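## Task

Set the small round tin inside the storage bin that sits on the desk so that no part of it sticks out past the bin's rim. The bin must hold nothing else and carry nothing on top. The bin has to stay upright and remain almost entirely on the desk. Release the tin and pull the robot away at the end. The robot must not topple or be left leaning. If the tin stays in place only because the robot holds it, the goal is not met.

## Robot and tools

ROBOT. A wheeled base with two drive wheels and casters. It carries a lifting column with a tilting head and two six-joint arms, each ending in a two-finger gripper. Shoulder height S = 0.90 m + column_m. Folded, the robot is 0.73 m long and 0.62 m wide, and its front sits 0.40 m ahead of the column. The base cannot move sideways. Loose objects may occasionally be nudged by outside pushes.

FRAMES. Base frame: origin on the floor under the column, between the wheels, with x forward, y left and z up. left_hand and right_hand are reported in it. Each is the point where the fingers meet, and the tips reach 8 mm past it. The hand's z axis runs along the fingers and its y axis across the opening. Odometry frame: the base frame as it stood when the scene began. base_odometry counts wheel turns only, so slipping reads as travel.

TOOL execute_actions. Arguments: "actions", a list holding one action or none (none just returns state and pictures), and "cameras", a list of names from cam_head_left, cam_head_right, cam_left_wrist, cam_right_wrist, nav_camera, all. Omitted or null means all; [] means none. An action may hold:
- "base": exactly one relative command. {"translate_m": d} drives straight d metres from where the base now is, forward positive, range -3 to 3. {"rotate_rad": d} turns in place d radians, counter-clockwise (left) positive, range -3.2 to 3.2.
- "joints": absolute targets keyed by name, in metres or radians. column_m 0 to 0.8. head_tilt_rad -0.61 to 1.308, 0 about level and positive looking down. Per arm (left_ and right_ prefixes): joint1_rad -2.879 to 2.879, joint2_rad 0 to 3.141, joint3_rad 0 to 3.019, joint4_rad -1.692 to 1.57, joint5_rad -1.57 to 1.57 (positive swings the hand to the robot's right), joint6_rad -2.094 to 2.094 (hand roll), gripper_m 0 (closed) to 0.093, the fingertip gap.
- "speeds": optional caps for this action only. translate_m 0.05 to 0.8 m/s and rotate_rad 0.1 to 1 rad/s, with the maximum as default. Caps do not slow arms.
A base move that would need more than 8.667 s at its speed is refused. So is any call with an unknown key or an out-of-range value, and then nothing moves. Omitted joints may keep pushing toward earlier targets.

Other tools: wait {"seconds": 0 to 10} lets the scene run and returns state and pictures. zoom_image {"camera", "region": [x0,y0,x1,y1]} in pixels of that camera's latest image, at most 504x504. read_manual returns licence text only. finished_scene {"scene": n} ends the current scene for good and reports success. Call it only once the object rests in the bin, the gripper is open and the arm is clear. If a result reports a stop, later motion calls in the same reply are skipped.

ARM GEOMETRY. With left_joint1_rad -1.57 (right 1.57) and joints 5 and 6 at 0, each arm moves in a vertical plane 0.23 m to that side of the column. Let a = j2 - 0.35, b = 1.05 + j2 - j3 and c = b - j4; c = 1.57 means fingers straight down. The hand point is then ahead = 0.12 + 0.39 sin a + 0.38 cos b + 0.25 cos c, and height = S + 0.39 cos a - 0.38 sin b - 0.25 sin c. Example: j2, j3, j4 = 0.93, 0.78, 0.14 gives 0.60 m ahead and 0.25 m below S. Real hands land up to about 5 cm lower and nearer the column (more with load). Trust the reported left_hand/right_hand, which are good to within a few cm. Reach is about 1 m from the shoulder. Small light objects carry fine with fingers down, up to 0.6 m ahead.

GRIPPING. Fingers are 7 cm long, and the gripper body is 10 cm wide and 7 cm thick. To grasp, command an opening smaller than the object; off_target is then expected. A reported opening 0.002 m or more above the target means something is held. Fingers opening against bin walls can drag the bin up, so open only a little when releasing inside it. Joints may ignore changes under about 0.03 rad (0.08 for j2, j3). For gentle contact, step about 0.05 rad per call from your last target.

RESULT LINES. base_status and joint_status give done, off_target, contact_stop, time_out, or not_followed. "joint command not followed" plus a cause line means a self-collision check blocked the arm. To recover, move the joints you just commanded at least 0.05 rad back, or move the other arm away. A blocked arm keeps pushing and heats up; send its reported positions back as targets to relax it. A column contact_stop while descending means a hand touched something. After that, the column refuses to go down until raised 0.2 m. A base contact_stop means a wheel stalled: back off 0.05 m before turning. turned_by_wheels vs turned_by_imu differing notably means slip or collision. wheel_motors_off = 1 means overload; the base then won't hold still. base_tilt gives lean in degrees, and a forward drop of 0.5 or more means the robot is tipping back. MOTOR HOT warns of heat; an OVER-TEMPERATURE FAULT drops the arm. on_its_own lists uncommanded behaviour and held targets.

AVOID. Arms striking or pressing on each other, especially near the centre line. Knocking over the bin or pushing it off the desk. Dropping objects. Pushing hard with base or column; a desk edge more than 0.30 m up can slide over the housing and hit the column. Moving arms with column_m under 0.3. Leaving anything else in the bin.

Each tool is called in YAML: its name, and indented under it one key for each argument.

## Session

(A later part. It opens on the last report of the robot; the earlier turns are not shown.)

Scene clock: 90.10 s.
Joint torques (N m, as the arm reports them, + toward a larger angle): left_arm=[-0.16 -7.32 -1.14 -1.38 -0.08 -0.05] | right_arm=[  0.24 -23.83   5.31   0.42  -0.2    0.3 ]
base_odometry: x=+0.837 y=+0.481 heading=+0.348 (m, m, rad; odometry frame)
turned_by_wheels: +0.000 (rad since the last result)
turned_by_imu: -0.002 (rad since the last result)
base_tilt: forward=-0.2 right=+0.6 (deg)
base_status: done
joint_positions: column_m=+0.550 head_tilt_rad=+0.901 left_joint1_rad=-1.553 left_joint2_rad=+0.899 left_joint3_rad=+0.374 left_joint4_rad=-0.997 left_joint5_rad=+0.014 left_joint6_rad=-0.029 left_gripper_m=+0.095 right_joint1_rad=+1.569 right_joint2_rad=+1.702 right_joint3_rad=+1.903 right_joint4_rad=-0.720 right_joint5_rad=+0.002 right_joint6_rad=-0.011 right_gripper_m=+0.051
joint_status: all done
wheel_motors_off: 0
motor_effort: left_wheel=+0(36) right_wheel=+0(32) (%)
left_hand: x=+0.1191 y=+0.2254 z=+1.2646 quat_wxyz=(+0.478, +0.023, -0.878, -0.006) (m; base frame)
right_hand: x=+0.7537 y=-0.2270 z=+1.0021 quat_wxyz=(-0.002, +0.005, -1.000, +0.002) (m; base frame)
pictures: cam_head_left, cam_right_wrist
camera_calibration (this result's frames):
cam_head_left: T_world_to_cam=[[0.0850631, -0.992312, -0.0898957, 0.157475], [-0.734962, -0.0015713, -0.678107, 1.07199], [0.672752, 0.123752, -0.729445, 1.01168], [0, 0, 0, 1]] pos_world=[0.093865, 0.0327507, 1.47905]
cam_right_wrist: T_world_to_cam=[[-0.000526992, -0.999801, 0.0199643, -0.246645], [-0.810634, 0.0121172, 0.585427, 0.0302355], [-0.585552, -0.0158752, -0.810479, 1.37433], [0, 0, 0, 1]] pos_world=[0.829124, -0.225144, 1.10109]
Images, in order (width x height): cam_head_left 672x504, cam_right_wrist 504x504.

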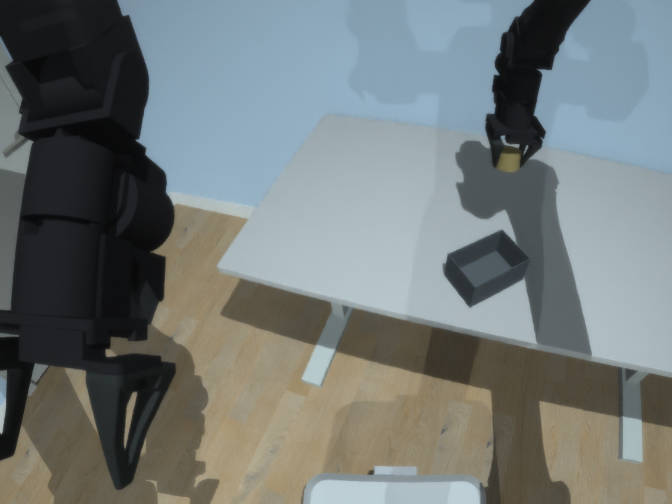

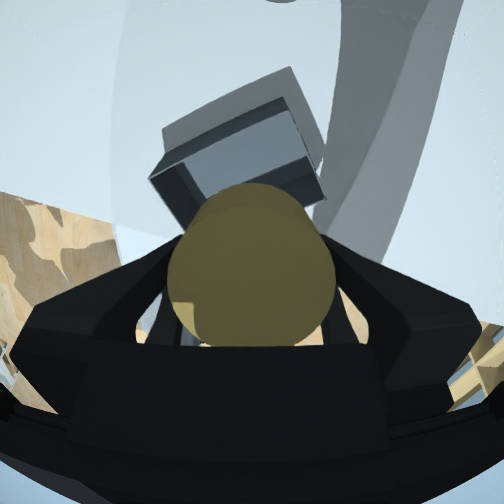

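execute_actions:
  actions:
    - {"base":{"translate_m":-0.065},"joints":{"right_joint6_rad":-0.58,"right_joint1_rad":1.605,"column_m":0.43}}
  cameras: ["cam_head_left","cam_right_wrist"]

Scene clock: 101.50 s.
Joint torques (N m, as the arm reports them, + toward a larger angle): left_arm=[-0.31 -7.1  -0.77 -1.38 -0.08 -0.04] | right_arm=[  1.18 -23.69   5.33   0.4   -0.26   0.09]
base_odometry: x=+0.776 y=+0.459 heading=+0.348 (m, m, rad; odometry frame)
turned_by_wheels: +0.000 (rad since the last result)
turned_by_imu: +0.000 (rad since the last result)
base_tilt: forward=-0.1 right=+0.5 (deg)
base_status: done
joint_positions: column_m=+0.430 head_tilt_rad=+0.902 left_joint1_rad=-1.553 left_joint2_rad=+0.898 left_joint3_rad=+0.371 left_joint4_rad=-0.997 left_joint5_rad=+0.014 left_joint6_rad=-0.029 left_gripper_m=+0.095 right_joint1_rad=+1.599 right_joint2_rad=+1.701 right_joint3_rad=+1.902 right_joint4_rad=-0.721 right_joint5_rad=+0.002 right_joint6_rad=-0.567 right_gripper_m=+0.051
joint_status: all done
wheel_motors_off: 0
motor_effort: left_wheel=+1(32) right_wheel=+0(34) (%)
left_hand: x=+0.1176 y=+0.2254 z=+1.1452 quat_wxyz=(+0.479, +0.023, -0.877, -0.006) (m; base frame)
right_hand: x=+0.7538 y=-0.2052 z=+0.8830 quat_wxyz=(-0.005, +0.286, -0.958, -0.010) (m; base frame)
pictures: cam_head_left, cam_right_wrist
camera_calibration (this result's frames):
cam_head_left: T_world_to_cam=[[0.0850152, -0.992312, -0.089941, 0.146753], [-0.735323, -0.0015713, -0.677715, 0.99008], [0.672364, 0.123752, -0.729803, 0.924674], [0, 0, 0, 1]] pos_world=[0.0938346, 0.0327507, 1.35902]
cam_right_wrist: T_world_to_cam=[[0.540154, -0.841566, -0.000489957, -0.579408], [-0.687926, -0.441877, 0.575763, -0.0773056], [-0.484759, -0.310663, -0.817617, 1.14801], [0, 0, 0, 1]] pos_world=[0.816299, -0.165124, 0.982861]
Images, in order (width x height): cam_head_left 672x504, cam_right_wrist 504x504.

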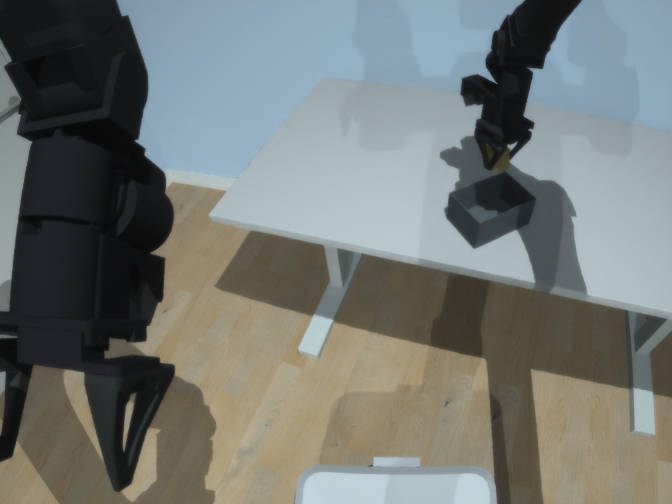

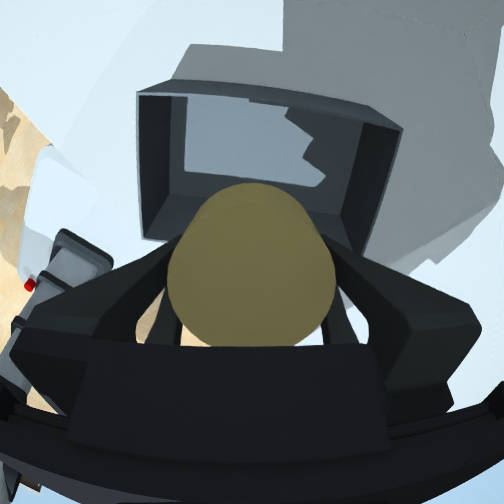

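execute_actions:
  actions:
    - {"base":{"translate_m":-0.02},"joints":{"column_m":0.35}}
  cameras: ["cam_head_left","cam_right_wrist"]

zoom_image:
  camera: "cam_head_left"
  region: [400, 90, 600, 250]

Scene clock: 109.67 s.
Joint torques (N m, as the arm reports them, + toward a larger angle): left_arm=[-0.2  -7.2  -0.96 -1.3  -0.09 -0.05] | right_arm=[  1.2  -23.88   5.38   0.48  -0.26   0.1 ]
base_odometry: x=+0.757 y=+0.452 heading=+0.348 (m, m, rad; odometry frame)
turned_by_wheels: +0.000 (rad since the last result)
turned_by_imu: +0.000 (rad since the last result)
base_tilt: forward=-0.1 right=+0.6 (deg)
base_status: done
joint_positions: column_m=+0.350 head_tilt_rad=+0.902 left_joint1_rad=-1.553 left_joint2_rad=+0.898 left_joint3_rad=+0.373 left_joint4_rad=-0.997 left_joint5_rad=+0.014 left_joint6_rad=-0.029 left_gripper_m=+0.095 right_joint1_rad=+1.599 right_joint2_rad=+1.700 right_joint3_rad=+1.902 right_joint4_rad=-0.722 right_joint5_rad=+0.002 right_joint6_rad=-0.567 right_gripper_m=+0.051
joint_status: all done
wheel_motors_off: 0
motor_effort: left_wheel=-2(36) right_wheel=+0(36) (%)
left_hand: x=+0.1183 y=+0.2254 z=+1.0650 quat_wxyz=(+0.479, +0.023, -0.878, -0.006) (m; base frame)
right_hand: x=+0.7535 y=-0.2052 z=+0.8033 quat_wxyz=(-0.005, +0.286, -0.958, -0.011) (m; base frame)
pictures: cam_head_left, cam_right_wrist
camera_calibration (this result's frames):
cam_head_left: T_world_to_cam=[[0.0849956, -0.992312, -0.0899595, 0.139583], [-0.73547, -0.0015713, -0.677555, 0.935653], [0.672205, 0.123752, -0.729949, 0.86649], [0, 0, 0, 1]] pos_world=[0.0938222, 0.0327507, 1.27901]
cam_right_wrist: T_world_to_cam=[[0.540169, -0.841556, -0.000892804, -0.579007], [-0.687479, -0.441883, 0.576292, -0.0323473], [-0.485376, -0.310681, -0.817243, 1.08287], [0, 0, 0, 1]] pos_world=[0.816124, -0.165132, 0.903095]
Images, in order (width x height): cam_head_left 672x504, cam_right_wrist 504x504.

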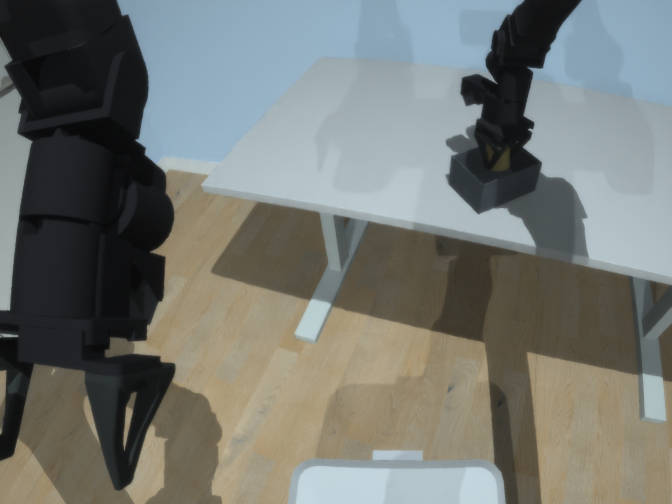

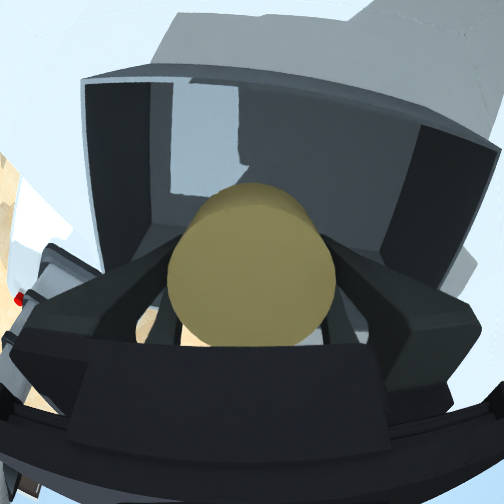

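Region (400, 90, 600, 250) of cam_head_left's 672x504 image, scaled by 2.520, with more detail than that image has; it fills the top 403 rows of this view, and the rest is white.

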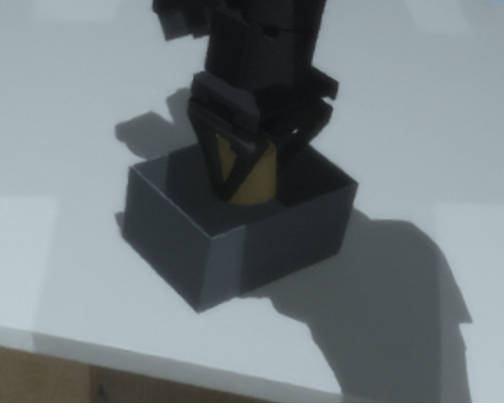

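execute_actions:
  actions:
    - {"joints":{"column_m":0.305}}
  cameras: ["cam_head_left"]

zoom_image:
  camera: "cam_head_left"
  region: [400, 70, 600, 230]

Scene clock: 114.83 s.
Joint torques (N m, as the arm reports them, + toward a larger angle): left_arm=[ 0.07 -7.02 -0.95 -1.28 -0.11 -0.05] | right_arm=[  1.19 -23.83   5.36   0.46  -0.27   0.1 ]
base_odometry: x=+0.757 y=+0.452 heading=+0.348 (m, m, rad; odometry frame)
turned_by_wheels: +0.000 (rad since the last result)
turned_by_imu: +0.000 (rad since the last result)
base_tilt: forward=-0.2 right=+0.5 (deg)
base_status: not commanded
joint_positions: column_m=+0.305 head_tilt_rad=+0.902 left_joint1_rad=-1.553 left_joint2_rad=+0.898 left_joint3_rad=+0.373 left_joint4_rad=-0.997 left_joint5_rad=+0.014 left_joint6_rad=-0.029 left_gripper_m=+0.095 right_joint1_rad=+1.599 right_joint2_rad=+1.700 right_joint3_rad=+1.902 right_joint4_rad=-0.722 right_joint5_rad=+0.002 right_joint6_rad=-0.567 right_gripper_m=+0.051
joint_status: all done
wheel_motors_off: 0
motor_effort: left_wheel=+0(1) right_wheel=+0(0) (%)
left_hand: x=+0.1183 y=+0.2254 z=+1.0200 quat_wxyz=(+0.479, +0.023, -0.878, -0.006) (m; base frame)
right_hand: x=+0.7535 y=-0.2052 z=+0.7583 quat_wxyz=(-0.005, +0.286, -0.958, -0.011) (m; base frame)
pictures: cam_head_left
camera_calibration (this result's frames):
cam_head_left: T_world_to_cam=[[0.0849956, -0.992312, -0.0899595, 0.135535], [-0.73547, -0.0015713, -0.677555, 0.905161], [0.672205, 0.123752, -0.729949, 0.83364], [0, 0, 0, 1]] pos_world=[0.0938222, 0.0327507, 1.234]
Images, in order (width x height): cam_head_left 672x504.

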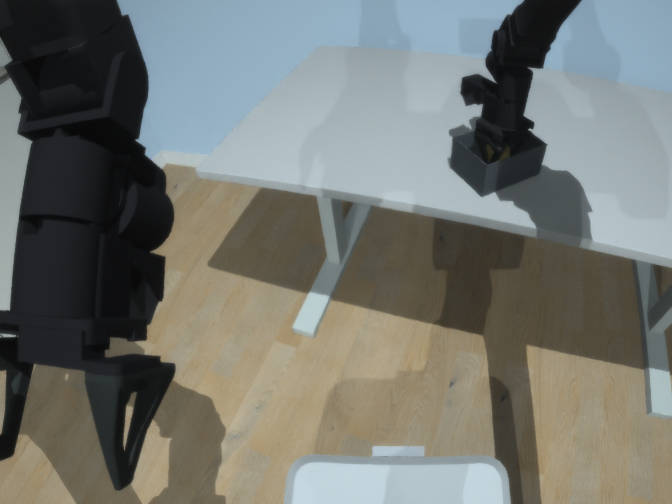

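Region (400, 70, 600, 230) of cam_head_left's 672x504 image, scaled by 2.520, with more detail than that image has; it fills the top 403 rows of this view, and the rest is white.

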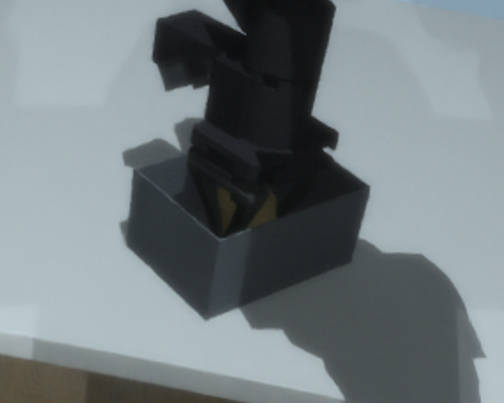

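execute_actions:
  actions:
    - {"joints":{"column_m":0.29}}
  cameras: []

execute_actions:
  actions:
    - {"joints":{"right_gripper_m":0.07}}
  cameras: []

execute_actions:
  actions:
    - {"joints":{"column_m":0.48}}
  cameras: ["cam_head_left","cam_right_wrist"]

Scene clock: 125.40 s.
Joint torques (N m, as the arm reports them, + toward a larger angle): left_arm=[-0.01 -6.87 -0.95 -1.34 -0.05 -0.05] | right_arm=[  1.18 -23.65   5.32   0.44  -0.26   0.1 ]
base_odometry: x=+0.757 y=+0.452 heading=+0.348 (m, m, rad; odometry frame)
turned_by_wheels: +0.000 (rad since the last result)
turned_by_imu: +0.000 (rad since the last result)
base_tilt: forward=-0.2 right=+0.6 (deg)
base_status: not commanded
joint_positions: column_m=+0.290 head_tilt_rad=+0.902 left_joint1_rad=-1.553 left_joint2_rad=+0.898 left_joint3_rad=+0.373 left_joint4_rad=-0.997 left_joint5_rad=+0.014 left_joint6_rad=-0.029 left_gripper_m=+0.095 right_joint1_rad=+1.599 right_joint2_rad=+1.700 right_joint3_rad=+1.902 right_joint4_rad=-0.722 right_joint5_rad=+0.002 right_joint6_rad=-0.567 right_gripper_m=+0.051
joint_status: all done
wheel_motors_off: 0
motor_effort: left_wheel=-1(1) right_wheel=+0(1) (%)
left_hand: x=+0.1183 y=+0.2254 z=+1.0050 quat_wxyz=(+0.479, +0.023, -0.878, -0.006) (m; base frame)
right_hand: x=+0.7537 y=-0.2052 z=+0.7435 quat_wxyz=(-0.005, +0.286, -0.958, -0.010) (m; base frame)
pictures: none
No camera images: the call's "cameras" was empty. Leave "cameras" out to get every camera's image.

Scene clock: 125.97 s.
Joint torques (N m, as the arm reports them, + toward a larger angle): left_arm=[-0.39 -6.78 -0.97 -1.37 -0.06 -0.07] | right_arm=[  1.2  -23.49   5.32   0.48  -0.26   0.09]
base_odometry: x=+0.757 y=+0.452 heading=+0.348 (m, m, rad; odometry frame)
turned_by_wheels: +0.000 (rad since the last result)
turned_by_imu: +0.000 (rad since the last result)
base_tilt: forward=-0.1 right=+0.5 (deg)
base_status: not commanded
joint_positions: column_m=+0.290 head_tilt_rad=+0.902 left_joint1_rad=-1.553 left_joint2_rad=+0.898 left_joint3_rad=+0.373 left_joint4_rad=-0.997 left_joint5_rad=+0.014 left_joint6_rad=-0.029 left_gripper_m=+0.095 right_joint1_rad=+1.599 right_joint2_rad=+1.700 right_joint3_rad=+1.902 right_joint4_rad=-0.722 right_joint5_rad=+0.002 right_joint6_rad=-0.567 right_gripper_m=+0.070
joint_status: all done
wheel_motors_off: 0
motor_effort: left_wheel=+0(0) right_wheel=+0(0) (%)
left_hand: x=+0.1183 y=+0.2254 z=+1.0050 quat_wxyz=(+0.479, +0.023, -0.878, -0.006) (m; base frame)
right_hand: x=+0.7537 y=-0.2052 z=+0.7435 quat_wxyz=(-0.005, +0.286, -0.958, -0.010) (m; base frame)
pictures: none
No camera images: the call's "cameras" was empty. Leave "cameras" out to get every camera's image.

Scene clock: 129.03 s.
Joint torques (N m, as the arm reports them, + toward a larger angle): left_arm=[ 0.4  -7.33 -1.02 -1.37 -0.09 -0.03] | right_arm=[  1.22 -24.12   5.26   0.45  -0.26   0.09]
base_odometry: x=+0.757 y=+0.452 heading=+0.348 (m, m, rad; odometry frame)
turned_by_wheels: +0.000 (rad since the last result)
turned_by_imu: +0.000 (rad since the last result)
base_tilt: forward=-0.2 right=+0.6 (deg)
base_status: not commanded
joint_positions: column_m=+0.480 head_tilt_rad=+0.902 left_joint1_rad=-1.553 left_joint2_rad=+0.898 left_joint3_rad=+0.373 left_joint4_rad=-0.997 left_joint5_rad=+0.014 left_joint6_rad=-0.029 left_gripper_m=+0.095 right_joint1_rad=+1.599 right_joint2_rad=+1.700 right_joint3_rad=+1.902 right_joint4_rad=-0.722 right_joint5_rad=+0.002 right_joint6_rad=-0.567 right_gripper_m=+0.070
joint_status: all done
wheel_motors_off: 0
motor_effort: left_wheel=-1(0) right_wheel=+1(1) (%)
left_hand: x=+0.1183 y=+0.2254 z=+1.1949 quat_wxyz=(+0.479, +0.023, -0.878, -0.006) (m; base frame)
right_hand: x=+0.7537 y=-0.2052 z=+0.9334 quat_wxyz=(-0.005, +0.286, -0.958, -0.010) (m; base frame)
pictures: cam_head_left, cam_right_wrist
camera_calibration (this result's frames):
cam_head_left: T_world_to_cam=[[0.0849956, -0.992312, -0.0899595, 0.151265], [-0.73547, -0.0015713, -0.677555, 1.02364], [0.672205, 0.123752, -0.72995, 0.961278], [0, 0, 0, 1]] pos_world=[0.0938222, 0.0327507, 1.40886]
cam_right_wrist: T_world_to_cam=[[0.540162, -0.841561, -0.000691379, -0.57917], [-0.687702, -0.44188, 0.576027, -0.106788], [-0.485068, -0.310672, -0.81743, 1.18922], [0, 0, 0, 1]] pos_world=[0.816258, -0.165137, 1.03321]
Images, in order (width x height): cam_head_left 672x504, cam_right_wrist 504x504.

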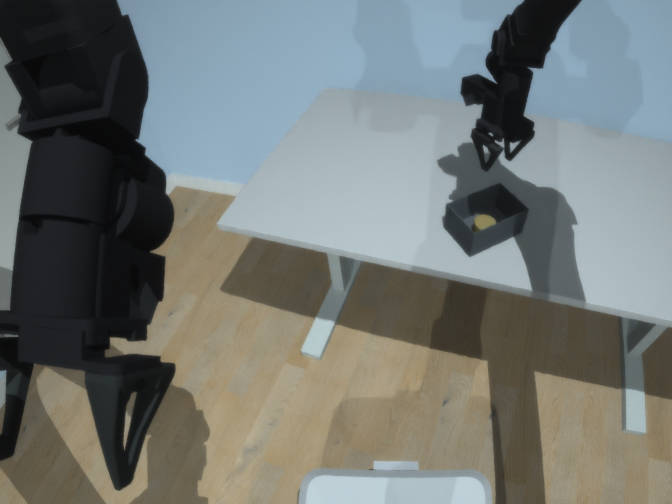

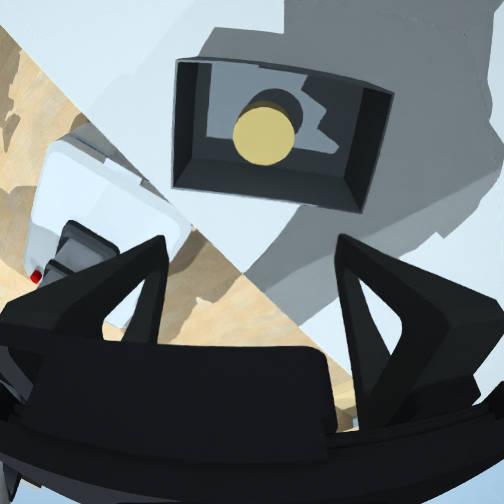

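execute_actions:
  actions:
    - {"base":{"translate_m":-0.6}}
  cameras: ["cam_head_left"]

finished_scene:
  scene: 2

Scene clock: 134.10 s.
Joint torques (N m, as the arm reports them, + toward a larger angle): left_arm=[-0.02 -6.78 -0.83 -1.21 -0.08 -0.06] | right_arm=[  1.18 -23.92   5.37   0.49  -0.26   0.09]
base_odometry: x=+0.193 y=+0.247 heading=+0.350 (m, m, rad; odometry frame)
turned_by_wheels: +0.002 (rad since the last result)
turned_by_imu: +0.004 (rad since the last result)
base_tilt: forward=-0.2 right=+0.6 (deg)
base_status: done
joint_positions: column_m=+0.480 head_tilt_rad=+0.902 left_joint1_rad=-1.553 left_joint2_rad=+0.897 left_joint3_rad=+0.371 left_joint4_rad=-0.997 left_joint5_rad=+0.014 left_joint6_rad=-0.029 left_gripper_m=+0.095 right_joint1_rad=+1.600 right_joint2_rad=+1.700 right_joint3_rad=+1.902 right_joint4_rad=-0.722 right_joint5_rad=+0.002 right_joint6_rad=-0.567 right_gripper_m=+0.070
joint_status: not commanded
wheel_motors_off: 0
motor_effort: left_wheel=+1(50) right_wheel=-1(33) (%)
left_hand: x=+0.1176 y=+0.2254 z=+1.1952 quat_wxyz=(+0.479, +0.023, -0.877, -0.006) (m; base frame)
right_hand: x=+0.7537 y=-0.2049 z=+0.9334 quat_wxyz=(-0.005, +0.286, -0.958, -0.011) (m; base frame)
pictures: cam_head_left
camera_calibration (this result's frames):
cam_head_left: T_world_to_cam=[[0.0849877, -0.992312, -0.089967, 0.151276], [-0.73553, -0.0015713, -0.677491, 1.02355], [0.672141, 0.123752, -0.730008, 0.961368], [0, 0, 0, 1]] pos_world=[0.0938172, 0.0327507, 1.40886]
Images, in order (width x height): cam_head_left 672x504.

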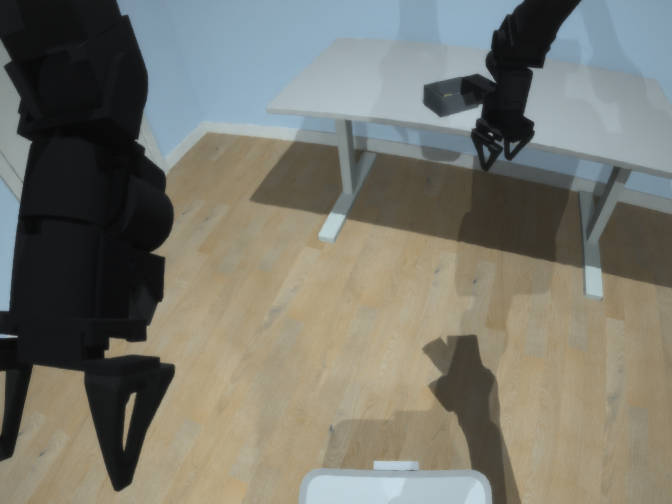

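The scene is finished: the task was done.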